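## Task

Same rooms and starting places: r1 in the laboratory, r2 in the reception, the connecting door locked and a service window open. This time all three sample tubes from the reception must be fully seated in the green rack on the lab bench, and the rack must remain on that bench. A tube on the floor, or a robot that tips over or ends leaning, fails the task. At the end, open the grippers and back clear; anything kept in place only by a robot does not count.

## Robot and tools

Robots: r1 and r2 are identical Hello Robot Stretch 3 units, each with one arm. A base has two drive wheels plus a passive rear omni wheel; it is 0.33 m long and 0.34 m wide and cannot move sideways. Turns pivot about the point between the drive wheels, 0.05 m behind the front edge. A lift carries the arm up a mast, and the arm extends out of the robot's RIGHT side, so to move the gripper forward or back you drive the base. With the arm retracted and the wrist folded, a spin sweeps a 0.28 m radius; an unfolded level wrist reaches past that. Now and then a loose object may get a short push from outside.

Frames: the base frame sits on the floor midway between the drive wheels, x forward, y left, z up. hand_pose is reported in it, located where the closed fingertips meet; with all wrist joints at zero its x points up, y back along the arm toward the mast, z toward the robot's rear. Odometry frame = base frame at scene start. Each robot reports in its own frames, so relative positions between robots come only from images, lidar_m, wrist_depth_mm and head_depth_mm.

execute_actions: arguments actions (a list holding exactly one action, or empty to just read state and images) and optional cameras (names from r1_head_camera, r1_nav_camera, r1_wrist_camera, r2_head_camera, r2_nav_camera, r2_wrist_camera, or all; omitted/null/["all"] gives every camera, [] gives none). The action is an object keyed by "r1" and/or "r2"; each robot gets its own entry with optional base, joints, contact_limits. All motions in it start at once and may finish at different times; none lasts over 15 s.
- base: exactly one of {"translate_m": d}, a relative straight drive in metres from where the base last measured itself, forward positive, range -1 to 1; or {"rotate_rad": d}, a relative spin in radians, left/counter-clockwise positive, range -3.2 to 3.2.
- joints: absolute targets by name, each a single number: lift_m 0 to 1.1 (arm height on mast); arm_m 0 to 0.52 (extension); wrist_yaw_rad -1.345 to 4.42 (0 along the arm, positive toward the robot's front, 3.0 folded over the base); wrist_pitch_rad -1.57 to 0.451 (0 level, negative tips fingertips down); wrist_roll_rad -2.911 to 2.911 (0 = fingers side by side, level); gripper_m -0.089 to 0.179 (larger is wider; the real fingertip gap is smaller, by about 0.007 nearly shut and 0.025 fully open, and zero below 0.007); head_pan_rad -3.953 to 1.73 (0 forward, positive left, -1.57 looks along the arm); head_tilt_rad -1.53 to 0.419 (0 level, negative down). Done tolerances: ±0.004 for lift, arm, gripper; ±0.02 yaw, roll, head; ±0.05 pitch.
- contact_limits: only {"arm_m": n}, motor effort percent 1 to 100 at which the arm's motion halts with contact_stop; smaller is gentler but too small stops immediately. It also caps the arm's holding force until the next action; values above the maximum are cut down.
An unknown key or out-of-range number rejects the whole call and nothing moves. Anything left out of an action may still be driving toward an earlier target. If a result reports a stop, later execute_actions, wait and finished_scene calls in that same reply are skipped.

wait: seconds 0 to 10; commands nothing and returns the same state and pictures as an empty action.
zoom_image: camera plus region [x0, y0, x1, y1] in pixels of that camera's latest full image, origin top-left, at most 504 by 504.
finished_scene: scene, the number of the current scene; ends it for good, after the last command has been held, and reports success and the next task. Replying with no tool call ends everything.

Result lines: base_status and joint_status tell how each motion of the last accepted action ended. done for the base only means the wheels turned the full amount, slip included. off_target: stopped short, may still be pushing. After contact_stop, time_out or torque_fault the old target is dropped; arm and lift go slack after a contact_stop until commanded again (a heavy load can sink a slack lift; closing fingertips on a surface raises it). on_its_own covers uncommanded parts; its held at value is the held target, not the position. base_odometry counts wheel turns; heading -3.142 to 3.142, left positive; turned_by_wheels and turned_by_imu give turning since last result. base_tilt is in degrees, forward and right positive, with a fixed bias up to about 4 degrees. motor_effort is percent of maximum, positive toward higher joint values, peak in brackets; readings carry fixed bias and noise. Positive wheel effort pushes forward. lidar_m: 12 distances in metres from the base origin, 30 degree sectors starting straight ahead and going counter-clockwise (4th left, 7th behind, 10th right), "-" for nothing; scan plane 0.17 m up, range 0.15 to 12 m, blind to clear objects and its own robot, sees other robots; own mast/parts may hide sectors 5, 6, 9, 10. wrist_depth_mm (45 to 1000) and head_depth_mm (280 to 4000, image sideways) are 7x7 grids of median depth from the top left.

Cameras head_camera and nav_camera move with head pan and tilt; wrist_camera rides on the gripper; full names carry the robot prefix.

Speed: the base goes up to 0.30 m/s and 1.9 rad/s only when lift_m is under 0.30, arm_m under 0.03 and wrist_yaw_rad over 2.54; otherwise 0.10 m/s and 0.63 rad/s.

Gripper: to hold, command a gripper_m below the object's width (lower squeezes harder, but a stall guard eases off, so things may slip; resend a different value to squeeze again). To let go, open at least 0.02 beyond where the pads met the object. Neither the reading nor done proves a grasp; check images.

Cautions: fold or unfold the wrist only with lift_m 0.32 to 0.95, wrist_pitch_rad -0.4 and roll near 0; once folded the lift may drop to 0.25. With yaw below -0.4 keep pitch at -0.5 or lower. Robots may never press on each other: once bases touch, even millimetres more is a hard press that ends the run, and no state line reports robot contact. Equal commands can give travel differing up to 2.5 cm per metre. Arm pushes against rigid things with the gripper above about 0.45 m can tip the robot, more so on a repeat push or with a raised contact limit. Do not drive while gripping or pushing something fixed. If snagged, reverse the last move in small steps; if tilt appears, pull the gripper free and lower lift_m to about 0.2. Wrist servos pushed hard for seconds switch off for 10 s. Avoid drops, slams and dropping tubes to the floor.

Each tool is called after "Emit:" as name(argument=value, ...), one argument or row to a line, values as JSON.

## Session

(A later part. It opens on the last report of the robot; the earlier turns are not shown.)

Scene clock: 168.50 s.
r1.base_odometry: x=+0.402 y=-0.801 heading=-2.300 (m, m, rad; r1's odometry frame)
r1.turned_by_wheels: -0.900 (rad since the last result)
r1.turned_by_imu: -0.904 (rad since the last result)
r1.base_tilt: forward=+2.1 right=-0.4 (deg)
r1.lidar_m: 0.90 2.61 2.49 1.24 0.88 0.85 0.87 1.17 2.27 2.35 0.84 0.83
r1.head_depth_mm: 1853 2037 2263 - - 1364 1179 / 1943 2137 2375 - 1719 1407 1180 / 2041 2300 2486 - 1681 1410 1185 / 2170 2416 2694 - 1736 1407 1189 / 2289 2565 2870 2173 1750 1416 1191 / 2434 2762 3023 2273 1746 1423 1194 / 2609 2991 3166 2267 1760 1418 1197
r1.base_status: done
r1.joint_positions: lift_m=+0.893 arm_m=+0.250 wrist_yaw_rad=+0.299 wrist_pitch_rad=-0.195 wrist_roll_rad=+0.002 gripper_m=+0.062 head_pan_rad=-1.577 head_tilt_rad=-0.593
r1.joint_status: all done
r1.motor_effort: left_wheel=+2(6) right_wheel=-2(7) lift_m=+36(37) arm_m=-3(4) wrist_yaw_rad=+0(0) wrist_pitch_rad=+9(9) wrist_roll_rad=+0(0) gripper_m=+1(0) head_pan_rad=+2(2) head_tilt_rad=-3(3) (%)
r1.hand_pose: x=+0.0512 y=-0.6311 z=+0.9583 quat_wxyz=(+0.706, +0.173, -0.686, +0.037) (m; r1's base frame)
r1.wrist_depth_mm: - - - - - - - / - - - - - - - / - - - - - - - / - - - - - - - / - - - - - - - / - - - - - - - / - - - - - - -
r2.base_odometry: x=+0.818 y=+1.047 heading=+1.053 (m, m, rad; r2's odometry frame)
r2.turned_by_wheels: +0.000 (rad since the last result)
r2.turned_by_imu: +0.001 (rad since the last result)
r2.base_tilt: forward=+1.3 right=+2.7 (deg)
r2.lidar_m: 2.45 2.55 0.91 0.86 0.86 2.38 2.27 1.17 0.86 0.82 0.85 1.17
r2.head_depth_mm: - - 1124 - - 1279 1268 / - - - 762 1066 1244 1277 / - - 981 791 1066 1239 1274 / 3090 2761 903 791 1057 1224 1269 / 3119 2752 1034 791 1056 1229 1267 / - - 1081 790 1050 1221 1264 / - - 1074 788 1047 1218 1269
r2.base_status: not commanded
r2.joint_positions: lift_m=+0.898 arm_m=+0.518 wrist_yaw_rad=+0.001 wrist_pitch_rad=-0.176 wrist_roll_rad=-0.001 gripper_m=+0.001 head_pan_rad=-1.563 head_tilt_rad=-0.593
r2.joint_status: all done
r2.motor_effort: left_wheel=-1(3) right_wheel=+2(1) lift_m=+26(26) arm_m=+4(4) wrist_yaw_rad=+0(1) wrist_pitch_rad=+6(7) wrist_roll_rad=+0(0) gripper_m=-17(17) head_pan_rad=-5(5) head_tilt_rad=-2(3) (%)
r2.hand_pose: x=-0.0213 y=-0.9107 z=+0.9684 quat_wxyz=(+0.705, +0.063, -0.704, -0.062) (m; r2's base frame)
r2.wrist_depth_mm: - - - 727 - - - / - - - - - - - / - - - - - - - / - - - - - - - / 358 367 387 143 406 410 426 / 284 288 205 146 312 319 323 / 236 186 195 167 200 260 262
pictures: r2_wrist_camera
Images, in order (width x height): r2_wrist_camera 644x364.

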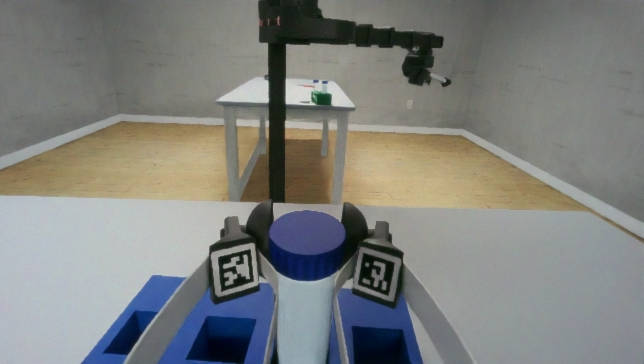

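Emit:
execute_actions(
  actions=[
    {"r1":{"base":{"rotate_rad":-0.75},"joints":{"wrist_yaw_rad":0.0,"gripper_m":0.085}},"r2":{"joints":{"gripper_m":0.085}}},
  ],
  cameras=["r2_wrist_camera"],
)

Emit:
execute_actions(
  actions=[
    {"r1":{"base":{"rotate_rad":-1.302}},"r2":{"joints":{"arm_m":0.1}}},
  ],
  cameras=["r1_wrist_camera","r2_wrist_camera"],
)

Scene clock: 170.87 s.
r1.base_odometry: x=+0.402 y=-0.801 heading=-3.049 (m, m, rad; r1's odometry frame)
r1.turned_by_wheels: -0.750 (rad since the last result)
r1.turned_by_imu: -0.753 (rad since the last result)
r1.base_tilt: forward=+2.1 right=-0.4 (deg)
r1.lidar_m: 0.83 0.90 2.87 2.49 1.67 0.97 0.85 0.85 0.98 1.69 2.28 2.64
r1.head_depth_mm: 1292 1357 1435 - - 1366 1179 / 1585 1685 1780 - 1706 1410 1187 / 1967 2155 2387 - 1703 1415 1189 / 1955 2177 2432 2161 1735 1416 1187 / 1907 2131 2371 2273 1749 1414 1188 / 1852 2032 2313 2269 1745 1415 1193 / 1827 2001 2220 2280 1745 1413 1200
r1.base_status: done
r1.joint_positions: lift_m=+0.893 arm_m=+0.250 wrist_yaw_rad=+0.002 wrist_pitch_rad=-0.195 wrist_roll_rad=+0.002 gripper_m=+0.085 head_pan_rad=-1.577 head_tilt_rad=-0.593
r1.joint_status: all done
r1.motor_effort: left_wheel=+2(7) right_wheel=-2(6) lift_m=+35(35) arm_m=-3(3) wrist_yaw_rad=-1(2) wrist_pitch_rad=+8(9) wrist_roll_rad=+0(0) gripper_m=+0(90) head_pan_rad=+3(2) head_tilt_rad=-3(3) (%)
r1.hand_pose: x=-0.0211 y=-0.6420 z=+0.9583 quat_wxyz=(+0.704, +0.069, -0.704, -0.068) (m; r1's base frame)
r1.wrist_depth_mm: - - - - - 899 669 / - - - - - 908 681 / - - - - - 931 691 / - - - - - 929 700 / - - - - - 932 704 / - - - - - 884 711 / - - - - - - 716
r2.base_odometry: x=+0.818 y=+1.047 heading=+1.053 (m, m, rad; r2's odometry frame)
r2.turned_by_wheels: +0.000 (rad since the last result)
r2.turned_by_imu: +0.001 (rad since the last result)
r2.base_tilt: forward=+1.3 right=+2.7 (deg)
r2.lidar_m: 2.45 2.55 0.91 0.86 0.86 2.37 2.28 1.17 0.86 0.82 0.85 1.16
r2.head_depth_mm: - - 1123 - - 1281 1268 / - - - 768 1070 1238 1270 / - - 983 793 1064 1239 1271 / 3123 2762 905 792 1059 1225 1264 / 1438 2767 977 790 1053 1223 1266 / - - 1079 788 1049 1214 1268 / - - 1074 785 1045 1215 1268
r2.base_status: not commanded
r2.joint_positions: lift_m=+0.898 arm_m=+0.518 wrist_yaw_rad=+0.001 wrist_pitch_rad=-0.178 wrist_roll_rad=-0.001 gripper_m=+0.085 head_pan_rad=-1.563 head_tilt_rad=-0.593
r2.joint_status: all done
r2.motor_effort: left_wheel=-2(2) right_wheel=+1(1) lift_m=+26(26) arm_m=+4(3) wrist_yaw_rad=-1(0) wrist_pitch_rad=+6(6) wrist_roll_rad=+0(0) gripper_m=+0(90) head_pan_rad=-6(4) head_tilt_rad=-3(2) (%)
r2.hand_pose: x=-0.0213 y=-0.9106 z=+0.9679 quat_wxyz=(+0.705, +0.063, -0.704, -0.063) (m; r2's base frame)
r2.wrist_depth_mm: - - - - - - - / - - - - - - - / - - - - - - - / - - - - - - - / 356 366 385 167 423 412 422 / 282 289 215 154 285 318 323 / 236 198 193 170 236 257 261
pictures: r2_wrist_camera
Images, in order (width x height): r2_wrist_camera 644x364.

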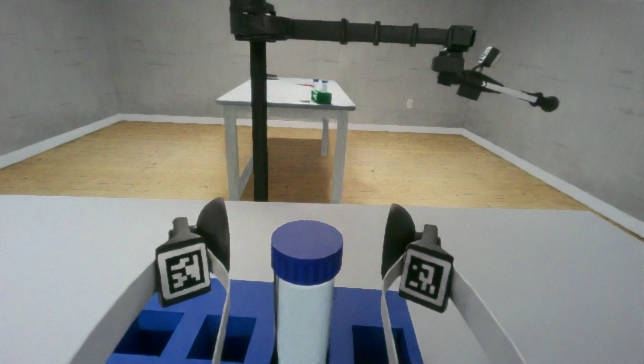

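Scene clock: 175.13 s.
r1.base_odometry: x=+0.402 y=-0.801 heading=+1.932 (m, m, rad; r1's odometry frame)
r1.turned_by_wheels: -1.302 (rad since the last result)
r1.turned_by_imu: -1.308 (rad since the last result)
r1.base_tilt: forward=+2.0 right=-0.4 (deg)
r1.lidar_m: 2.28 2.37 0.84 0.83 1.23 2.58 2.49 1.19 0.88 0.85 0.88 1.22
r1.head_depth_mm: - - 1085 - - 1331 1182 / - - 1157 - 1152 1324 1186 / - 3243 1161 - 1155 1340 1188 / 1617 2450 1099 770 1147 1341 1191 / - - 1103 811 1148 1343 1186 / - - 1103 812 1153 1341 1187 / - - 1107 814 1155 1348 1192
r1.base_status: done
r1.joint_positions: lift_m=+0.893 arm_m=+0.250 wrist_yaw_rad=+0.002 wrist_pitch_rad=-0.195 wrist_roll_rad=+0.002 gripper_m=+0.085 head_pan_rad=-1.577 head_tilt_rad=-0.593
r1.joint_status: not commanded
r1.motor_effort: left_wheel=+2(7) right_wheel=-1(7) lift_m=+35(35) arm_m=-2(3) wrist_yaw_rad=-1(1) wrist_pitch_rad=+9(9) wrist_roll_rad=+0(0) gripper_m=+1(1) head_pan_rad=+2(3) head_tilt_rad=-3(3) (%)
r1.hand_pose: x=-0.0211 y=-0.6420 z=+0.9583 quat_wxyz=(+0.704, +0.069, -0.704, -0.068) (m; r1's base frame)
r1.wrist_depth_mm: - - - - - - - / 485 - - - - - - / 485 - - 716 - - - / 459 490 495 388 425 510 521 / 356 357 379 365 369 373 376 / 282 282 274 287 288 291 293 / 231 232 235 238 238 231 240
r2.base_odometry: x=+0.818 y=+1.047 heading=+1.053 (m, m, rad; r2's odometry frame)
r2.turned_by_wheels: +0.000 (rad since the last result)
r2.turned_by_imu: +0.001 (rad since the last result)
r2.base_tilt: forward=+1.3 right=+2.7 (deg)
r2.lidar_m: 2.45 2.54 0.91 0.86 0.86 2.37 2.28 1.17 0.86 0.82 0.85 1.16
r2.head_depth_mm: - - 1098 816 - - 1247 / - - 1089 826 - - 1241 / - - 1086 826 - - 1254 / - 2433 910 826 - - 1258 / 1596 2758 1026 820 1057 1220 1267 / - - 1079 786 1059 1225 1265 / - - 1079 787 1042 1215 1260
r2.base_status: not commanded
r2.joint_positions: lift_m=+0.898 arm_m=+0.100 wrist_yaw_rad=+0.000 wrist_pitch_rad=-0.178 wrist_roll_rad=-0.001 gripper_m=+0.085 head_pan_rad=-1.563 head_tilt_rad=-0.593
r2.joint_status: all done
r2.motor_effort: left_wheel=-3(1) right_wheel=+1(1) lift_m=+26(26) arm_m=-4(4) wrist_yaw_rad=+0(1) wrist_pitch_rad=+6(6) wrist_roll_rad=+0(0) gripper_m=+0(0) head_pan_rad=-5(5) head_tilt_rad=-3(3) (%)
r2.hand_pose: x=-0.0214 y=-0.4933 z=+0.9679 quat_wxyz=(+0.705, +0.063, -0.704, -0.063) (m; r2's base frame)
r2.wrist_depth_mm: - - - - - - 485 / - - - - - - 486 / 679 800 830 - - - 510 / 487 506 528 535 566 583 546 / 359 371 389 388 423 414 429 / 304 308 314 319 328 334 339 / 618 642 637 656 671 671 686
pictures: r1_wrist_camera, r2_wrist_camera
Images, in order (width x height): r1_wrist_camera 644x364, r2_wrist_camera 644x364.

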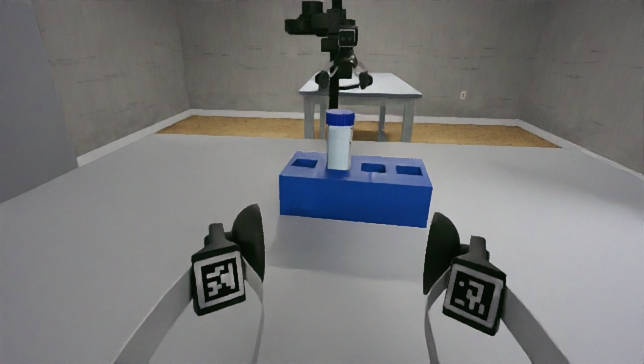

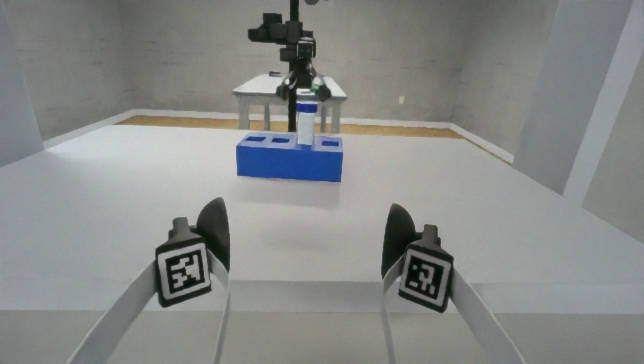

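Emit:
execute_actions(
  actions=[
    {"r1":{"joints":{"arm_m":0.509}}},
  ],
  cameras=["r1_wrist_camera"],
)

Scene clock: 178.40 s.
r1.base_odometry: x=+0.402 y=-0.801 heading=+1.932 (m, m, rad; r1's odometry frame)
r1.turned_by_wheels: +0.000 (rad since the last result)
r1.turned_by_imu: +0.000 (rad since the last result)
r1.base_tilt: forward=+2.1 right=-0.4 (deg)
r1.lidar_m: 2.28 2.37 0.84 0.83 1.22 2.58 2.50 1.19 0.87 0.85 0.88 1.22
r1.head_depth_mm: - - 1080 - - 1328 1186 / - - - 766 1134 1331 1182 / - 2831 - 806 1143 1336 1191 / 1614 2447 1067 804 1144 1343 1185 / - - 1100 808 1149 1346 1189 / - - 1106 810 1151 1347 1193 / - - 1110 812 1155 1347 1191
r1.base_status: not commanded
r1.joint_positions: lift_m=+0.893 arm_m=+0.509 wrist_yaw_rad=+0.001 wrist_pitch_rad=-0.195 wrist_roll_rad=+0.002 gripper_m=+0.085 head_pan_rad=-1.577 head_tilt_rad=-0.593
r1.joint_status: all done
r1.motor_effort: left_wheel=+2(2) right_wheel=-1(2) lift_m=+35(36) arm_m=+2(5) wrist_yaw_rad=-2(1) wrist_pitch_rad=+9(9) wrist_roll_rad=+0(0) gripper_m=+1(0) head_pan_rad=+2(2) head_tilt_rad=-4(3) (%)
r1.hand_pose: x=-0.0211 y=-0.9004 z=+0.9583 quat_wxyz=(+0.704, +0.069, -0.704, -0.069) (m; r1's base frame)
r1.wrist_depth_mm: - - - 731 - - - / - - - - - - - / - - - - - - - / - 484 - - - - - / 352 358 381 147 367 367 374 / 279 282 204 158 210 290 291 / 231 232 194 167 186 184 239
r2.base_odometry: x=+0.818 y=+1.047 heading=+1.053 (m, m, rad; r2's odometry frame)
r2.turned_by_wheels: +0.000 (rad since the last result)
r2.turned_by_imu: +0.001 (rad since the last result)
r2.base_tilt: forward=+1.3 right=+2.7 (deg)
r2.lidar_m: 2.45 2.54 0.91 0.86 0.86 2.37 2.28 1.17 0.86 0.82 0.85 1.17
r2.head_depth_mm: - - 1092 813 - - 1245 / - - 1091 827 - - 1242 / - - 1087 826 - - 1249 / - 1011 909 825 - - 1255 / 1599 2746 955 819 1055 1225 1264 / - - 1080 788 1051 1221 1262 / - - 1076 788 1045 1218 1262
r2.base_status: not commanded
r2.joint_positions: lift_m=+0.898 arm_m=+0.100 wrist_yaw_rad=+0.000 wrist_pitch_rad=-0.178 wrist_roll_rad=-0.001 gripper_m=+0.085 head_pan_rad=-1.563 head_tilt_rad=-0.593
r2.joint_status: not commanded
r2.motor_effort: left_wheel=-2(2) right_wheel=+2(2) lift_m=+26(26) arm_m=-4(4) wrist_yaw_rad=-1(0) wrist_pitch_rad=+6(6) wrist_roll_rad=+0(1) gripper_m=+0(0) head_pan_rad=-5(4) head_tilt_rad=-3(3) (%)
r2.hand_pose: x=-0.0214 y=-0.4933 z=+0.9679 quat_wxyz=(+0.705, +0.063, -0.704, -0.063) (m; r2's base frame)
r2.wrist_depth_mm: - - - - - - 485 / - - - - - - 487 / 691 780 826 734 - - 510 / 486 504 524 527 564 582 539 / 359 370 388 389 424 412 426 / 303 306 313 321 326 332 339 / 616 636 638 655 661 678 691
pictures: r1_wrist_camera
Images, in order (width x height): r1_wrist_camera 644x364.

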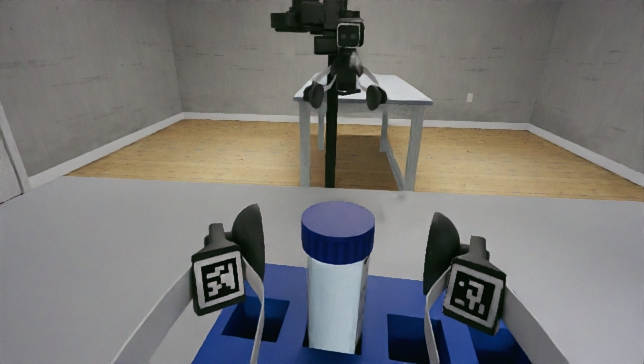

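Emit:
execute_actions(
  actions=[
    {"r1":{"joints":{"gripper_m":-0.004}}},
  ],
  cameras=["r1_wrist_camera"],
)

Emit:
execute_actions(
  actions=[
    {"r1":{"joints":{"lift_m":0.97}}},
  ],
  cameras=["r1_wrist_camera"],
)

Scene clock: 180.07 s.
r1.base_odometry: x=+0.402 y=-0.801 heading=+1.932 (m, m, rad; r1's odometry frame)
r1.turned_by_wheels: +0.000 (rad since the last result)
r1.turned_by_imu: +0.000 (rad since the last result)
r1.base_tilt: forward=+2.2 right=-0.5 (deg)
r1.lidar_m: 2.28 2.37 0.84 0.83 1.22 2.57 2.49 1.18 0.87 0.84 0.88 1.22
r1.head_depth_mm: - - 1084 - - 1322 1186 / - - - 768 1139 1338 1187 / - 2844 - 803 1136 1335 1188 / 1610 2437 1067 805 1141 1337 1193 / - - 1097 807 1151 1346 1189 / - - 1108 811 1156 1337 1198 / - - 1109 811 1159 1343 1194
r1.base_status: not commanded
r1.joint_positions: lift_m=+0.893 arm_m=+0.509 wrist_yaw_rad=+0.001 wrist_pitch_rad=-0.196 wrist_roll_rad=+0.002 gripper_m=-0.003 head_pan_rad=-1.577 head_tilt_rad=-0.593
r1.joint_status: all done
r1.motor_effort: left_wheel=+2(2) right_wheel=-2(1) lift_m=+35(36) arm_m=+2(2) wrist_yaw_rad=-1(1) wrist_pitch_rad=+9(10) wrist_roll_rad=+0(0) gripper_m=-15(99) head_pan_rad=+4(2) head_tilt_rad=-3(3) (%)
r1.hand_pose: x=-0.0211 y=-0.9003 z=+0.9579 quat_wxyz=(+0.703, +0.070, -0.704, -0.069) (m; r1's base frame)
r1.wrist_depth_mm: - - - 769 - - - / - - - - - - - / - - - - - - - / - 484 - - - - - / 350 357 358 143 364 369 373 / 278 280 288 154 - 288 291 / 231 233 171 165 186 181 239
r2.base_odometry: x=+0.818 y=+1.047 heading=+1.053 (m, m, rad; r2's odometry frame)
r2.turned_by_wheels: +0.000 (rad since the last result)
r2.turned_by_imu: +0.000 (rad since the last result)
r2.base_tilt: forward=+1.3 right=+2.7 (deg)
r2.lidar_m: 2.45 2.53 0.91 0.86 0.86 2.38 2.28 1.17 0.86 0.82 0.85 1.17
r2.head_depth_mm: - - 1096 810 - - 1246 / - - 1089 824 - - 1246 / - - 1089 828 - - 1243 / - 1010 904 826 - - 1257 / 1600 2749 1026 819 1056 1221 1261 / - - 1084 790 1051 1214 1269 / - - 1080 788 1045 1216 1263
r2.base_status: not commanded
r2.joint_positions: lift_m=+0.898 arm_m=+0.100 wrist_yaw_rad=+0.000 wrist_pitch_rad=-0.178 wrist_roll_rad=-0.001 gripper_m=+0.085 head_pan_rad=-1.563 head_tilt_rad=-0.593
r2.joint_status: not commanded
r2.motor_effort: left_wheel=-3(2) right_wheel=+1(1) lift_m=+26(26) arm_m=-4(4) wrist_yaw_rad=+0(1) wrist_pitch_rad=+6(6) wrist_roll_rad=+0(0) gripper_m=-1(0) head_pan_rad=-4(5) head_tilt_rad=-2(2) (%)
r2.hand_pose: x=-0.0214 y=-0.4933 z=+0.9679 quat_wxyz=(+0.705, +0.063, -0.704, -0.063) (m; r2's base frame)
r2.wrist_depth_mm: - - - - - - 484 / - - - - - - 486 / 688 784 847 592 - - 510 / 488 503 524 534 563 576 535 / 359 372 391 392 425 414 425 / 304 305 314 319 326 332 338 / 613 634 644 648 669 682 689
pictures: r1_wrist_camera
Images, in order (width x height): r1_wrist_camera 644x364.

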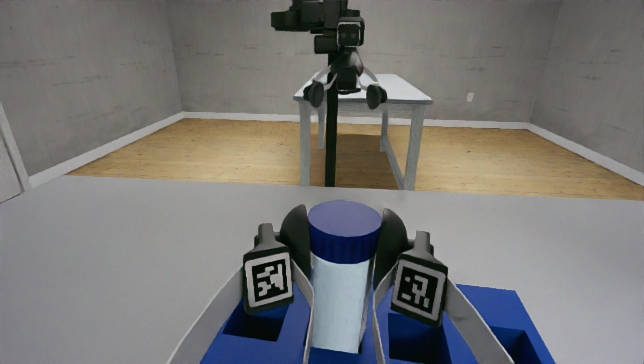

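Scene clock: 181.60 s.
r1.base_odometry: x=+0.402 y=-0.801 heading=+1.932 (m, m, rad; r1's odometry frame)
r1.turned_by_wheels: +0.000 (rad since the last result)
r1.turned_by_imu: +0.000 (rad since the last result)
r1.base_tilt: forward=+2.1 right=-0.5 (deg)
r1.lidar_m: 2.27 2.37 0.84 0.83 1.22 2.57 2.50 1.18 0.87 0.84 0.88 1.22
r1.head_depth_mm: - - - 764 1133 1322 1181 / - - 1025 802 1135 1332 1179 / - - 1003 801 1136 1335 1184 / 1602 2489 1007 807 1143 1340 1185 / - - 1097 807 1148 1343 1188 / - - 1104 810 1150 1344 1196 / - - 1110 814 1154 1345 1193
r1.base_status: not commanded
r1.joint_positions: lift_m=+0.970 arm_m=+0.509 wrist_yaw_rad=+0.001 wrist_pitch_rad=-0.198 wrist_roll_rad=+0.002 gripper_m=-0.003 head_pan_rad=-1.577 head_tilt_rad=-0.593
r1.joint_status: all done
r1.motor_effort: left_wheel=+2(2) right_wheel=-2(2) lift_m=+36(36) arm_m=+2(2) wrist_yaw_rad=-2(1) wrist_pitch_rad=+10(10) wrist_roll_rad=+0(0) gripper_m=-14(15) head_pan_rad=+2(3) head_tilt_rad=-3(3) (%)
r1.hand_pose: x=-0.0211 y=-0.9002 z=+1.0344 quat_wxyz=(+0.703, +0.071, -0.704, -0.070) (m; r1's base frame)
r1.wrist_depth_mm: - - - - - - - / - - - - - - - / - - - - - - - / - - - - - - - / - 491 494 143 - - - / 391 389 404 154 - 403 404 / 320 323 323 168 322 331 331
r2.base_odometry: x=+0.818 y=+1.047 heading=+1.053 (m, m, rad; r2's odometry frame)
r2.turned_by_wheels: +0.000 (rad since the last result)
r2.turned_by_imu: +0.000 (rad since the last result)
r2.base_tilt: forward=+1.3 right=+2.8 (deg)
r2.lidar_m: 2.45 2.54 0.91 0.86 0.86 2.37 2.28 1.18 0.86 0.82 0.85 1.16
r2.head_depth_mm: - - 1093 813 - - 1244 / - - 1091 825 - - 1242 / - - 1083 827 - - 1243 / 3139 945 908 822 - - 1252 / 1546 2781 1026 822 1054 1224 1261 / - - 1083 787 1053 1219 1263 / - - 1079 785 1048 1210 1268
r2.base_status: not commanded
r2.joint_positions: lift_m=+0.898 arm_m=+0.100 wrist_yaw_rad=+0.000 wrist_pitch_rad=-0.178 wrist_roll_rad=-0.001 gripper_m=+0.085 head_pan_rad=-1.563 head_tilt_rad=-0.593
r2.joint_status: not commanded
r2.motor_effort: left_wheel=-3(3) right_wheel=+1(2) lift_m=+27(26) arm_m=-4(4) wrist_yaw_rad=+0(1) wrist_pitch_rad=+6(6) wrist_roll_rad=+0(0) gripper_m=+0(0) head_pan_rad=-5(4) head_tilt_rad=-3(3) (%)
r2.hand_pose: x=-0.0214 y=-0.4933 z=+0.9679 quat_wxyz=(+0.705, +0.063, -0.704, -0.063) (m; r2's base frame)
r2.wrist_depth_mm: - - - - - - 482 / - - - - - - 488 / 692 778 848 - - - 512 / 486 503 524 535 563 579 536 / 360 372 388 393 429 412 425 / 302 306 315 318 327 332 338 / 617 627 645 653 668 682 690
pictures: r1_wrist_camera
Images, in order (width x height): r1_wrist_camera 644x364.

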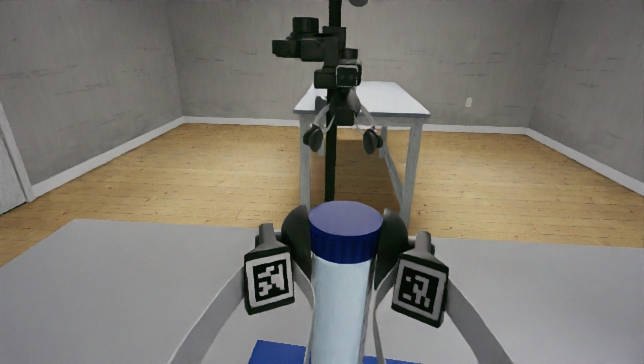

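Emit:
execute_actions(
  actions=[
    {"r1":{"base":{"rotate_rad":1.0},"joints":{"arm_m":0.38}}},
  ],
  cameras=[],
)

Emit:
execute_actions(
  actions=[
    {"r1":{"base":{"rotate_rad":1.943},"joints":{"arm_m":0.464,"wrist_yaw_rad":0.3,"lift_m":0.885}}},
  ],
  cameras=["r1_wrist_camera","r1_head_camera"],
)

Emit:
zoom_image(
  camera="r1_head_camera",
  region=[300, 220, 460, 340],
)

Scene clock: 186.33 s.
r1.base_odometry: x=+0.402 y=-0.801 heading=+2.932 (m, m, rad; r1's odometry frame)
r1.turned_by_wheels: +1.000 (rad since the last result)
r1.turned_by_imu: +1.004 (rad since the last result)
r1.base_tilt: forward=+2.1 right=-0.6 (deg)
r1.lidar_m: 3.11 0.83 0.91 2.61 2.50 1.24 0.89 0.84 0.87 1.16 2.27 2.34
r1.head_depth_mm: 896 959 - 1185 1253 1332 1180 / 1007 1067 1217 1323 1477 1406 1189 / 1130 1204 1454 1559 1674 1412 1187 / 1308 1456 1726 1907 1731 1410 1185 / 1556 1775 2069 2167 1742 1420 1191 / 1930 2169 2410 2262 1756 1419 1193 / 1888 2058 2257 2277 1748 1422 1189
r1.base_status: done
r1.joint_positions: lift_m=+0.970 arm_m=+0.380 wrist_yaw_rad=+0.001 wrist_pitch_rad=-0.198 wrist_roll_rad=+0.002 gripper_m=-0.003 head_pan_rad=-1.577 head_tilt_rad=-0.593
r1.joint_status: all done
r1.motor_effort: left_wheel=-1(6) right_wheel=+1(9) lift_m=+36(36) arm_m=-3(6) wrist_yaw_rad=-1(1) wrist_pitch_rad=+10(10) wrist_roll_rad=+0(1) gripper_m=-14(15) head_pan_rad=+4(2) head_tilt_rad=-3(2) (%)
r1.hand_pose: x=-0.0212 y=-0.7718 z=+1.0344 quat_wxyz=(+0.703, +0.070, -0.704, -0.070) (m; r1's base frame)
r1.wrist_depth_mm: - - - 900 643 487 390 / - - - 945 664 503 400 / - - - - 694 511 410 / - - - - 719 529 417 / - - - 143 665 543 423 / - - - 154 - 562 442 / - - - 168 816 550 447
r2.base_odometry: x=+0.818 y=+1.047 heading=+1.053 (m, m, rad; r2's odometry frame)
r2.turned_by_wheels: +0.000 (rad since the last result)
r2.turned_by_imu: +0.001 (rad since the last result)
r2.base_tilt: forward=+1.3 right=+2.7 (deg)
r2.lidar_m: 2.45 2.54 0.91 0.86 0.86 2.37 2.28 1.18 0.86 0.82 0.86 1.17
r2.head_depth_mm: - - 1093 815 - - 1244 / - - 1091 826 - - 1244 / - - 1087 827 - - 1241 / 3158 - 955 825 - - 1258 / 1544 2749 1032 821 1060 1229 1272 / - - 1080 787 1057 1224 1267 / - - 1083 787 1048 1216 1262
r2.base_status: not commanded
r2.joint_positions: lift_m=+0.898 arm_m=+0.100 wrist_yaw_rad=+0.000 wrist_pitch_rad=-0.178 wrist_roll_rad=-0.001 gripper_m=+0.085 head_pan_rad=-1.563 head_tilt_rad=-0.593
r2.joint_status: not commanded
r2.motor_effort: left_wheel=-2(2) right_wheel=+2(1) lift_m=+26(26) arm_m=-4(4) wrist_yaw_rad=-1(0) wrist_pitch_rad=+6(6) wrist_roll_rad=+0(0) gripper_m=+0(0) head_pan_rad=-4(4) head_tilt_rad=-2(3) (%)
r2.hand_pose: x=-0.0214 y=-0.4933 z=+0.9679 quat_wxyz=(+0.705, +0.063, -0.704, -0.063) (m; r2's base frame)
r2.wrist_depth_mm: - - - - - - 481 / - - - - - - 488 / 686 780 843 - - - 513 / 493 498 522 538 563 575 542 / 358 369 390 389 428 416 426 / 303 306 314 321 325 335 339 / 614 629 645 646 670 677 686
pictures: none
No camera images: the call's "cameras" was empty. Leave "cameras" out to get every camera's image.

Scene clock: 190.50 s.
r1.base_odometry: x=+0.402 y=-0.801 heading=-1.409 (m, m, rad; r1's odometry frame)
r1.turned_by_wheels: +1.943 (rad since the last result)
r1.turned_by_imu: +1.950 (rad since the last result)
r1.base_tilt: forward=+2.1 right=-0.4 (deg)
r1.lidar_m: 2.49 1.49 0.94 0.85 0.85 1.03 1.94 2.28 2.77 0.83 0.90 2.77
r1.head_depth_mm: 3115 3503 3147 - - 1368 1181 / 3050 3445 3587 2153 1725 1407 1183 / 3014 3367 - 1515 1628 1378 1181 / 2957 3256 1402 966 1682 1377 1187 / 2921 3095 1315 950 1742 1409 1192 / 2839 3009 1325 948 1756 1420 1192 / 2797 3029 1329 931 1688 1417 1193
r1.base_status: done
r1.joint_positions: lift_m=+0.885 arm_m=+0.464 wrist_yaw_rad=+0.299 wrist_pitch_rad=-0.198 wrist_roll_rad=+0.002 gripper_m=-0.003 head_pan_rad=-1.577 head_tilt_rad=-0.593
r1.joint_status: all done
r1.motor_effort: left_wheel=-1(7) right_wheel=+1(7) lift_m=+24(33) arm_m=+2(7) wrist_yaw_rad=+0(3) wrist_pitch_rad=+10(10) wrist_roll_rad=+0(0) gripper_m=-14(14) head_pan_rad=+2(2) head_tilt_rad=-3(3) (%)
r1.hand_pose: x=+0.0510 y=-0.8443 z=+0.9499 quat_wxyz=(+0.706, +0.174, -0.686, +0.035) (m; r1's base frame)
r1.wrist_depth_mm: - - - - - - - / - - - - - - - / - - - - - - - / - 677 691 690 708 - - / 495 498 506 143 516 - - / 394 395 405 153 - - - / 325 328 305 168 326 - -
r2.base_odometry: x=+0.818 y=+1.047 heading=+1.053 (m, m, rad; r2's odometry frame)
r2.turned_by_wheels: +0.000 (rad since the last result)
r2.turned_by_imu: +0.001 (rad since the last result)
r2.base_tilt: forward=+1.3 right=+2.7 (deg)
r2.lidar_m: 2.45 2.55 0.91 0.86 0.86 2.38 2.28 1.17 0.86 0.82 0.85 1.17
r2.head_depth_mm: - - 1093 813 - - 1250 / - - 1088 826 - - 1245 / - - 1090 825 - - 1249 / 1463 2796 958 825 - - 1252 / - 3783 1025 819 1054 1223 1264 / - - 1079 788 1052 1218 1264 / - - 1073 787 1046 1215 1261
r2.base_status: not commanded
r2.joint_positions: lift_m=+0.898 arm_m=+0.100 wrist_yaw_rad=+0.000 wrist_pitch_rad=-0.178 wrist_roll_rad=-0.001 gripper_m=+0.085 head_pan_rad=-1.563 head_tilt_rad=-0.593
r2.joint_status: not commanded
r2.motor_effort: left_wheel=-3(3) right_wheel=+1(1) lift_m=+27(26) arm_m=-4(4) wrist_yaw_rad=+0(1) wrist_pitch_rad=+6(7) wrist_roll_rad=+0(0) gripper_m=+0(1) head_pan_rad=-4(5) head_tilt_rad=-3(3) (%)
r2.hand_pose: x=-0.0214 y=-0.4933 z=+0.9679 quat_wxyz=(+0.705, +0.063, -0.704, -0.063) (m; r2's base frame)
r2.wrist_depth_mm: - - - - - - 484 / - - - - - - 487 / 682 794 834 - - - 511 / 488 499 524 531 565 578 543 / 359 370 389 390 427 415 426 / 303 306 313 320 327 332 337 / 622 625 638 650 667 691 688
pictures: r1_head_camera (sideways: a quarter turn clockwise sets it upright), r1_wrist_camera
Images, in order (width x height): r1_head_camera 896x504, r1_wrist_camera 644x364.

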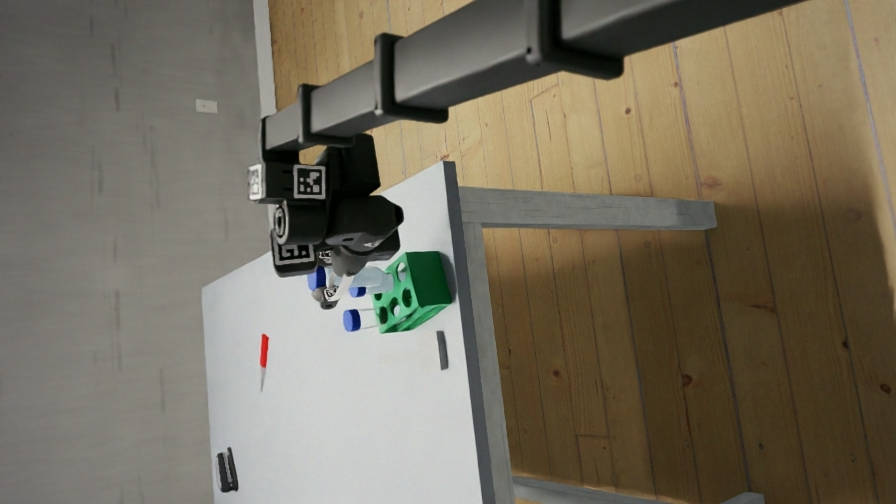

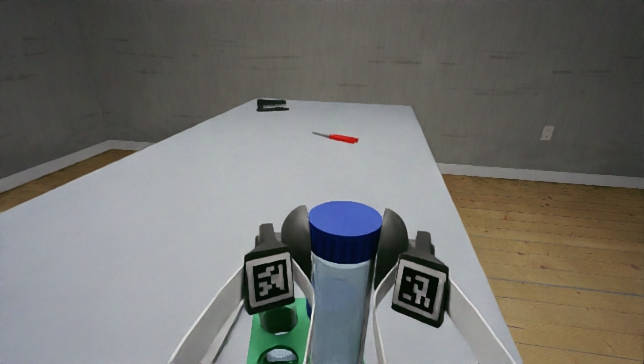

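Region (300, 220, 460, 340) of r1_head_camera's 896x504 image, scaled by 3.150, with more detail than that image has; it fills the top 378 rows of this view, and the rest is white.

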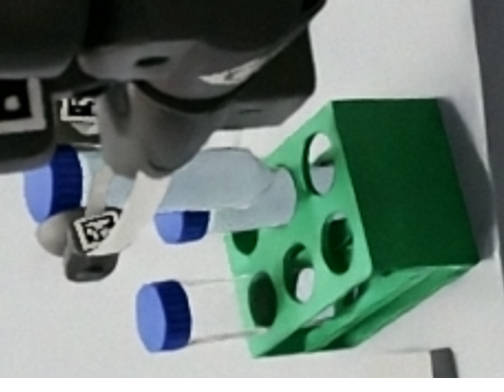

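Emit:
execute_actions(
  actions=[
    {"r1":{"base":{"rotate_rad":-0.006},"joints":{"lift_m":0.862}}},
  ],
  cameras=["r1_head_camera"],
)

Emit:
zoom_image(
  camera="r1_head_camera",
  region=[300, 220, 460, 340],
)

Scene clock: 192.30 s.
r1.base_odometry: x=+0.402 y=-0.801 heading=-1.415 (m, m, rad; r1's odometry frame)
r1.turned_by_wheels: -0.006 (rad since the last result)
r1.turned_by_imu: -0.006 (rad since the last result)
r1.base_tilt: forward=+2.0 right=-0.4 (deg)
r1.lidar_m: 2.48 1.51 0.94 0.85 0.85 1.03 1.91 2.28 2.76 0.83 0.90 2.78
r1.head_depth_mm: 3149 3525 3168 2326 - 1368 1171 / 3083 3454 3610 2104 1727 1408 1185 / 3030 3305 - 1522 1675 1380 1186 / 2970 3285 1491 962 1680 1375 1188 / 2904 3050 1322 952 1744 1412 1184 / 2871 3025 1320 950 1741 1411 1193 / 2794 3016 1332 932 1692 1424 1190
r1.base_status: done
r1.joint_positions: lift_m=+0.862 arm_m=+0.464 wrist_yaw_rad=+0.299 wrist_pitch_rad=-0.198 wrist_roll_rad=+0.002 gripper_m=-0.003 head_pan_rad=-1.577 head_tilt_rad=-0.593
r1.joint_status: all done
r1.motor_effort: left_wheel=-1(6) right_wheel=+1(6) lift_m=+23(23) arm_m=+3(1) wrist_yaw_rad=+1(1) wrist_pitch_rad=+10(10) wrist_roll_rad=+0(0) gripper_m=-15(14) head_pan_rad=+2(2) head_tilt_rad=-3(3) (%)
r1.hand_pose: x=+0.0511 y=-0.8443 z=+0.9269 quat_wxyz=(+0.706, +0.174, -0.686, +0.035) (m; r1's base frame)
r1.wrist_depth_mm: - - - - - - - / - - - - - - - / - - - - - - - / 669 622 630 631 642 - - / 453 456 456 143 471 - - / 360 359 362 153 - - - / 298 298 265 169 300 - -
r2.base_odometry: x=+0.818 y=+1.047 heading=+1.053 (m, m, rad; r2's odometry frame)
r2.turned_by_wheels: +0.000 (rad since the last result)
r2.turned_by_imu: +0.001 (rad since the last result)
r2.base_tilt: forward=+1.3 right=+2.7 (deg)
r2.lidar_m: 2.45 2.54 0.91 0.85 0.86 2.38 2.28 1.17 0.86 0.82 0.85 1.17
r2.head_depth_mm: - - 1093 813 - - 1249 / - - 1093 826 - - 1245 / - - 1088 825 - - 1239 / 3067 2755 954 828 - - 1255 / - 3822 1027 821 1059 1224 1266 / - - 1076 789 1052 1217 1270 / - - 1081 788 1047 1212 1266
r2.base_status: not commanded
r2.joint_positions: lift_m=+0.898 arm_m=+0.100 wrist_yaw_rad=+0.000 wrist_pitch_rad=-0.178 wrist_roll_rad=-0.001 gripper_m=+0.085 head_pan_rad=-1.563 head_tilt_rad=-0.593
r2.joint_status: not commanded
r2.motor_effort: left_wheel=-2(2) right_wheel=+1(2) lift_m=+26(26) arm_m=-4(4) wrist_yaw_rad=+0(2) wrist_pitch_rad=+6(6) wrist_roll_rad=+0(0) gripper_m=+0(0) head_pan_rad=-4(4) head_tilt_rad=-2(3) (%)
r2.hand_pose: x=-0.0214 y=-0.4933 z=+0.9679 quat_wxyz=(+0.705, +0.063, -0.704, -0.063) (m; r2's base frame)
r2.wrist_depth_mm: - - - - - - 481 / - - - - - - 483 / 684 793 833 - - - 512 / 486 500 528 536 564 580 539 / 359 369 390 390 427 414 430 / 304 306 313 318 325 334 341 / 620 630 640 649 673 678 688
pictures: r1_head_camera (sideways: a quarter turn clockwise sets it upright)
Images, in order (width x height): r1_head_camera 896x504.

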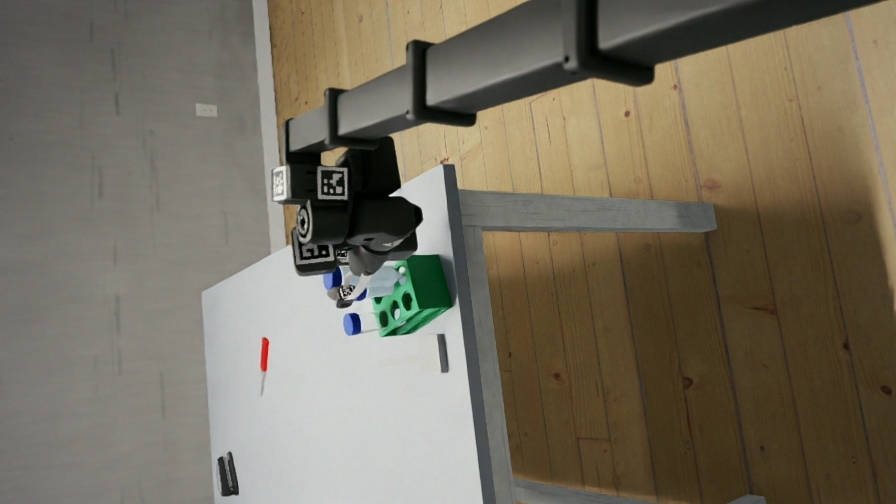

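Region (300, 220, 460, 340) of r1_head_camera's 896x504 image, scaled by 3.150, with more detail than that image has; it fills the top 378 rows of this view, and the rest is white.

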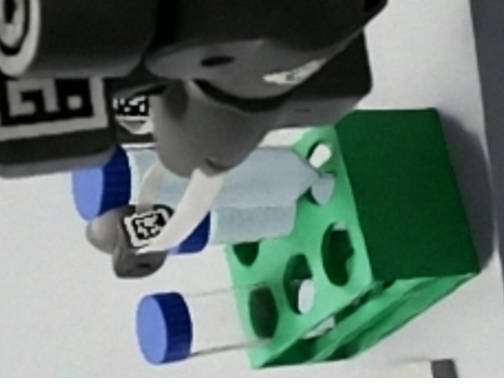

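The tip is centred in the hole, so r1 seats the tube.

Emit:
execute_actions(
  actions=[
    {"r1":{"joints":{"lift_m":0.81}}},
  ],
  cameras=["r1_head_camera","r1_wrist_camera"],
)

Scene clock: 193.73 s.
r1.base_odometry: x=+0.402 y=-0.801 heading=-1.415 (m, m, rad; r1's odometry frame)
r1.turned_by_wheels: +0.000 (rad since the last result)
r1.turned_by_imu: +0.000 (rad since the last result)
r1.base_tilt: forward=+2.0 right=-0.3 (deg)
r1.lidar_m: 2.49 1.51 0.95 0.84 0.85 1.02 1.92 2.28 2.75 0.83 0.90 2.78
r1.head_depth_mm: 3122 3532 3155 2235 1786 - - / 3071 3388 3274 2330 1669 1375 1184 / 3021 3347 3396 1993 1667 1381 1187 / 2934 3279 1490 977 1683 1377 1188 / 2911 3083 1318 949 1733 1414 1194 / 2874 2990 1325 950 1747 1414 1193 / 2789 3013 1331 933 1693 1419 1189
r1.base_status: not commanded
r1.joint_positions: lift_m=+0.810 arm_m=+0.464 wrist_yaw_rad=+0.299 wrist_pitch_rad=-0.198 wrist_roll_rad=+0.002 gripper_m=-0.003 head_pan_rad=-1.577 head_tilt_rad=-0.593
r1.joint_status: all done
r1.motor_effort: left_wheel=-1(1) right_wheel=+1(1) lift_m=+23(24) arm_m=+2(2) wrist_yaw_rad=+1(1) wrist_pitch_rad=+10(10) wrist_roll_rad=+0(1) gripper_m=-15(13) head_pan_rad=+2(2) head_tilt_rad=-3(3) (%)
r1.hand_pose: x=+0.0511 y=-0.8443 z=+0.8749 quat_wxyz=(+0.706, +0.174, -0.686, +0.035) (m; r1's base frame)
r1.wrist_depth_mm: - - - - - - - / - - - - - - - / - 772 788 803 910 - - / 488 494 435 443 509 - - / 357 362 363 143 373 - - / 286 284 285 154 - 307 - / 236 228 197 162 238 243 -
r2.base_odometry: x=+0.818 y=+1.047 heading=+1.053 (m, m, rad; r2's odometry frame)
r2.turned_by_wheels: +0.000 (rad since the last result)
r2.turned_by_imu: +0.000 (rad since the last result)
r2.base_tilt: forward=+1.3 right=+2.7 (deg)
r2.lidar_m: 2.45 2.54 0.91 0.86 0.86 2.37 2.28 1.17 0.85 0.82 0.85 1.17
r2.head_depth_mm: - - 1091 813 - - 1241 / - - 1087 826 - - 1244 / - - 1084 825 - - 1241 / 3612 2733 955 826 - - 1257 / - 3750 1025 822 1058 1223 1261 / - - 1081 788 1056 1223 1266 / - - 1074 787 1049 1214 1266
r2.base_status: not commanded
r2.joint_positions: lift_m=+0.898 arm_m=+0.100 wrist_yaw_rad=+0.000 wrist_pitch_rad=-0.178 wrist_roll_rad=-0.001 gripper_m=+0.085 head_pan_rad=-1.563 head_tilt_rad=-0.593
r2.joint_status: not commanded
r2.motor_effort: left_wheel=-2(3) right_wheel=+1(2) lift_m=+26(26) arm_m=-4(4) wrist_yaw_rad=+1(0) wrist_pitch_rad=+6(6) wrist_roll_rad=+0(0) gripper_m=+0(0) head_pan_rad=-5(5) head_tilt_rad=-3(2) (%)
r2.hand_pose: x=-0.0214 y=-0.4933 z=+0.9679 quat_wxyz=(+0.705, +0.063, -0.704, -0.063) (m; r2's base frame)
r2.wrist_depth_mm: - - - - - - 481 / - - - - - - 483 / 692 790 843 - - - 506 / 488 503 524 533 567 582 539 / 360 370 387 390 429 411 428 / 303 307 314 319 325 334 340 / 619 632 642 645 670 677 692
pictures: r1_head_camera (sideways: a quarter turn clockwise sets it upright), r1_wrist_camera
Images, in order (width x height): r1_head_camera 896x504, r1_wrist_camera 644x364.

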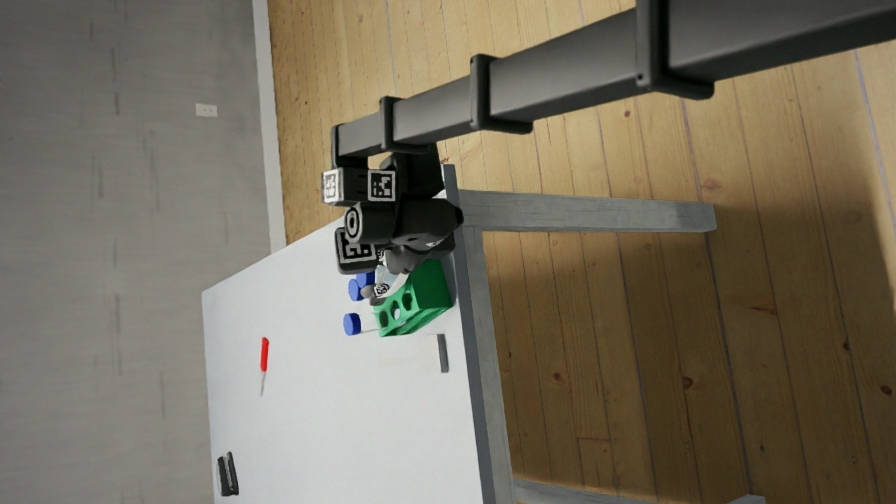

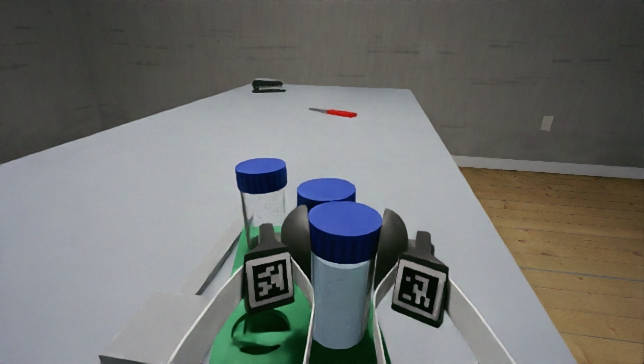

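Emit:
execute_actions(
  actions=[
    {"r1":{"joints":{"lift_m":0.806,"gripper_m":0.085}}},
  ],
  cameras=["r1_wrist_camera"],
)

Emit:
execute_actions(
  actions=[
    {"r1":{"joints":{"arm_m":0.2,"lift_m":0.9}}},
  ],
  cameras=["r1_wrist_camera","r1_head_camera"],
)

Scene clock: 195.37 s.
r1.base_odometry: x=+0.402 y=-0.801 heading=-1.415 (m, m, rad; r1's odometry frame)
r1.turned_by_wheels: +0.000 (rad since the last result)
r1.turned_by_imu: +0.000 (rad since the last result)
r1.base_tilt: forward=+2.0 right=-0.4 (deg)
r1.lidar_m: 2.49 1.51 0.94 0.85 0.85 1.03 1.92 2.29 2.76 0.83 0.90 2.78
r1.head_depth_mm: 3115 3517 3192 2225 1779 - - / 3090 3452 3265 2336 1679 1369 1182 / 3026 3396 3416 2008 1685 1377 1185 / 2962 3278 1490 974 1684 1379 1188 / 2902 3070 1310 951 1739 1410 1190 / 2861 2999 1321 948 1740 1416 1195 / 2824 3048 1332 934 1692 1420 1195
r1.base_status: not commanded
r1.joint_positions: lift_m=+0.806 arm_m=+0.464 wrist_yaw_rad=+0.299 wrist_pitch_rad=-0.195 wrist_roll_rad=+0.002 gripper_m=+0.085 head_pan_rad=-1.577 head_tilt_rad=-0.593
r1.joint_status: all done
r1.motor_effort: left_wheel=-1(1) right_wheel=+1(1) lift_m=+22(23) arm_m=+2(2) wrist_yaw_rad=+1(0) wrist_pitch_rad=+9(10) wrist_roll_rad=+1(0) gripper_m=+0(97) head_pan_rad=+3(3) head_tilt_rad=-2(3) (%)
r1.hand_pose: x=+0.0511 y=-0.8445 z=+0.8716 quat_wxyz=(+0.706, +0.173, -0.686, +0.036) (m; r1's base frame)
r1.wrist_depth_mm: - - - - - - - / - - - - - - - / - 767 768 799 902 - - / 482 484 459 439 503 - - / 354 357 359 147 367 - - / 280 283 190 155 287 316 - / 232 218 209 159 229 231 -
r2.base_odometry: x=+0.818 y=+1.047 heading=+1.053 (m, m, rad; r2's odometry frame)
r2.turned_by_wheels: +0.000 (rad since the last result)
r2.turned_by_imu: +0.000 (rad since the last result)
r2.base_tilt: forward=+1.3 right=+2.7 (deg)
r2.lidar_m: 2.45 2.54 0.91 0.86 0.86 2.38 2.28 1.17 0.86 0.82 0.85 1.17
r2.head_depth_mm: - - 1099 811 - - 1246 / - - 1088 827 - - 1247 / - - 1083 828 - - 1241 / 3634 2757 958 823 - - 1261 / - 3740 1030 820 1058 1227 1271 / - - 1083 791 1052 1220 1270 / - - 1077 787 1046 1208 1265
r2.base_status: not commanded
r2.joint_positions: lift_m=+0.898 arm_m=+0.100 wrist_yaw_rad=+0.000 wrist_pitch_rad=-0.178 wrist_roll_rad=-0.001 gripper_m=+0.085 head_pan_rad=-1.563 head_tilt_rad=-0.593
r2.joint_status: not commanded
r2.motor_effort: left_wheel=-2(2) right_wheel=+1(2) lift_m=+26(26) arm_m=-4(4) wrist_yaw_rad=+0(0) wrist_pitch_rad=+6(6) wrist_roll_rad=+0(0) gripper_m=+0(0) head_pan_rad=-4(5) head_tilt_rad=-3(3) (%)
r2.hand_pose: x=-0.0214 y=-0.4933 z=+0.9679 quat_wxyz=(+0.705, +0.063, -0.704, -0.063) (m; r2's base frame)
r2.wrist_depth_mm: - - - - - - 481 / - - - - - - 484 / 688 799 841 - - - 512 / 490 504 522 534 566 586 537 / 359 370 391 389 429 416 426 / 304 306 315 318 326 333 338 / 612 633 636 656 674 671 692
pictures: r1_wrist_camera
Images, in order (width x height): r1_wrist_camera 644x364.

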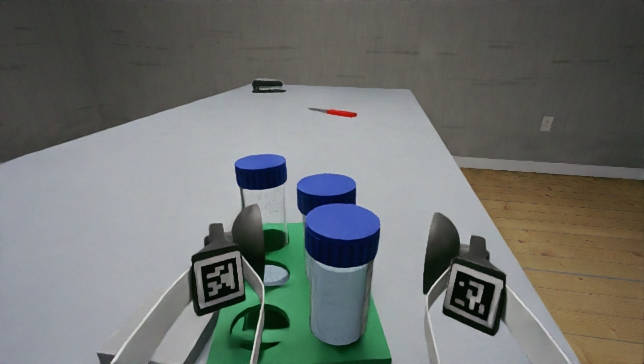

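Scene clock: 198.53 s.
r1.base_odometry: x=+0.402 y=-0.801 heading=-1.415 (m, m, rad; r1's odometry frame)
r1.turned_by_wheels: +0.000 (rad since the last result)
r1.turned_by_imu: +0.000 (rad since the last result)
r1.base_tilt: forward=+2.1 right=-0.4 (deg)
r1.lidar_m: 2.49 1.51 0.94 0.84 0.85 1.02 1.91 2.29 2.76 0.83 0.90 2.78
r1.head_depth_mm: 3178 3505 3158 - - 1405 1184 / 3036 3416 3190 - 1680 1410 1181 / 3013 3375 3195 - 1629 1370 1190 / 2964 3246 1357 - 1676 1379 1186 / 2876 3099 1316 949 1743 1412 1193 / 2884 3047 1322 952 1758 1407 1190 / 2796 3041 1327 933 1681 1421 1192
r1.base_status: not commanded
r1.joint_positions: lift_m=+0.900 arm_m=+0.200 wrist_yaw_rad=+0.299 wrist_pitch_rad=-0.195 wrist_roll_rad=+0.002 gripper_m=+0.085 head_pan_rad=-1.577 head_tilt_rad=-0.593
r1.joint_status: all done
r1.motor_effort: left_wheel=-1(1) right_wheel=+1(1) lift_m=+35(37) arm_m=-3(0) wrist_yaw_rad=+1(1) wrist_pitch_rad=+9(9) wrist_roll_rad=+0(0) gripper_m=+0(0) head_pan_rad=+3(3) head_tilt_rad=-3(3) (%)
r1.hand_pose: x=+0.0512 y=-0.5811 z=+0.9652 quat_wxyz=(+0.706, +0.173, -0.686, +0.036) (m; r1's base frame)
r1.wrist_depth_mm: - - - - - - - / - - - - - - - / - - - - - - - / - 726 736 749 751 - - / 526 529 567 506 429 - - / - 529 495 440 430 - - / - - - - 519 - -
r2.base_odometry: x=+0.818 y=+1.047 heading=+1.053 (m, m, rad; r2's odometry frame)
r2.turned_by_wheels: +0.000 (rad since the last result)
r2.turned_by_imu: +0.001 (rad since the last result)
r2.base_tilt: forward=+1.3 right=+2.7 (deg)
r2.lidar_m: 2.45 2.54 0.91 0.86 0.86 2.38 2.28 1.17 0.86 0.82 0.85 1.17
r2.head_depth_mm: - - 1095 814 - - 1245 / - - 1093 828 - - 1236 / - - 1085 827 - - 1246 / 3089 2782 954 823 - - 1255 / - 3765 1029 820 1059 1225 1264 / - - 1083 789 1053 1222 1265 / - - 1076 787 1047 1214 1268
r2.base_status: not commanded
r2.joint_positions: lift_m=+0.898 arm_m=+0.100 wrist_yaw_rad=+0.000 wrist_pitch_rad=-0.178 wrist_roll_rad=-0.001 gripper_m=+0.085 head_pan_rad=-1.563 head_tilt_rad=-0.593
r2.joint_status: not commanded
r2.motor_effort: left_wheel=-2(3) right_wheel=+1(1) lift_m=+26(26) arm_m=-4(4) wrist_yaw_rad=+1(0) wrist_pitch_rad=+6(6) wrist_roll_rad=+0(0) gripper_m=+0(0) head_pan_rad=-5(4) head_tilt_rad=-3(3) (%)
r2.hand_pose: x=-0.0214 y=-0.4933 z=+0.9679 quat_wxyz=(+0.705, +0.063, -0.704, -0.063) (m; r2's base frame)
r2.wrist_depth_mm: - - - - - - 488 / - - - - - - 481 / 695 792 843 - - - 515 / 487 499 522 529 567 585 541 / 358 369 392 388 427 414 429 / 302 305 312 318 327 333 338 / 616 636 637 658 668 670 687
pictures: r1_head_camera (sideways: a quarter turn clockwise sets it upright), r1_wrist_camera
Images, in order (width x height): r1_head_camera 896x504, r1_wrist_camera 644x364.

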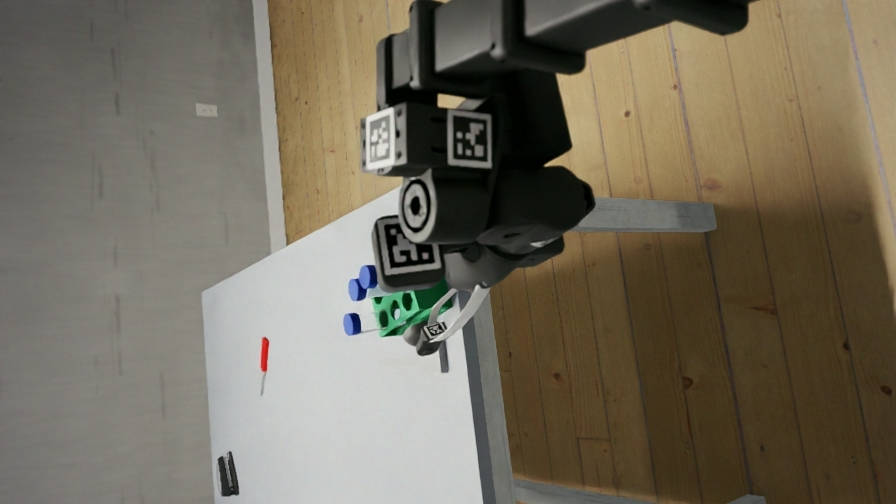

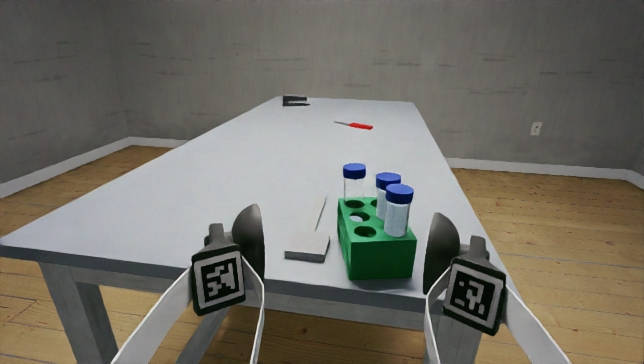

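All three tubes are seated, the rack is fully on the bench, and both grippers are clear.

Emit:
finished_scene(
  scene=2,
)

The scene is finished: the task was done.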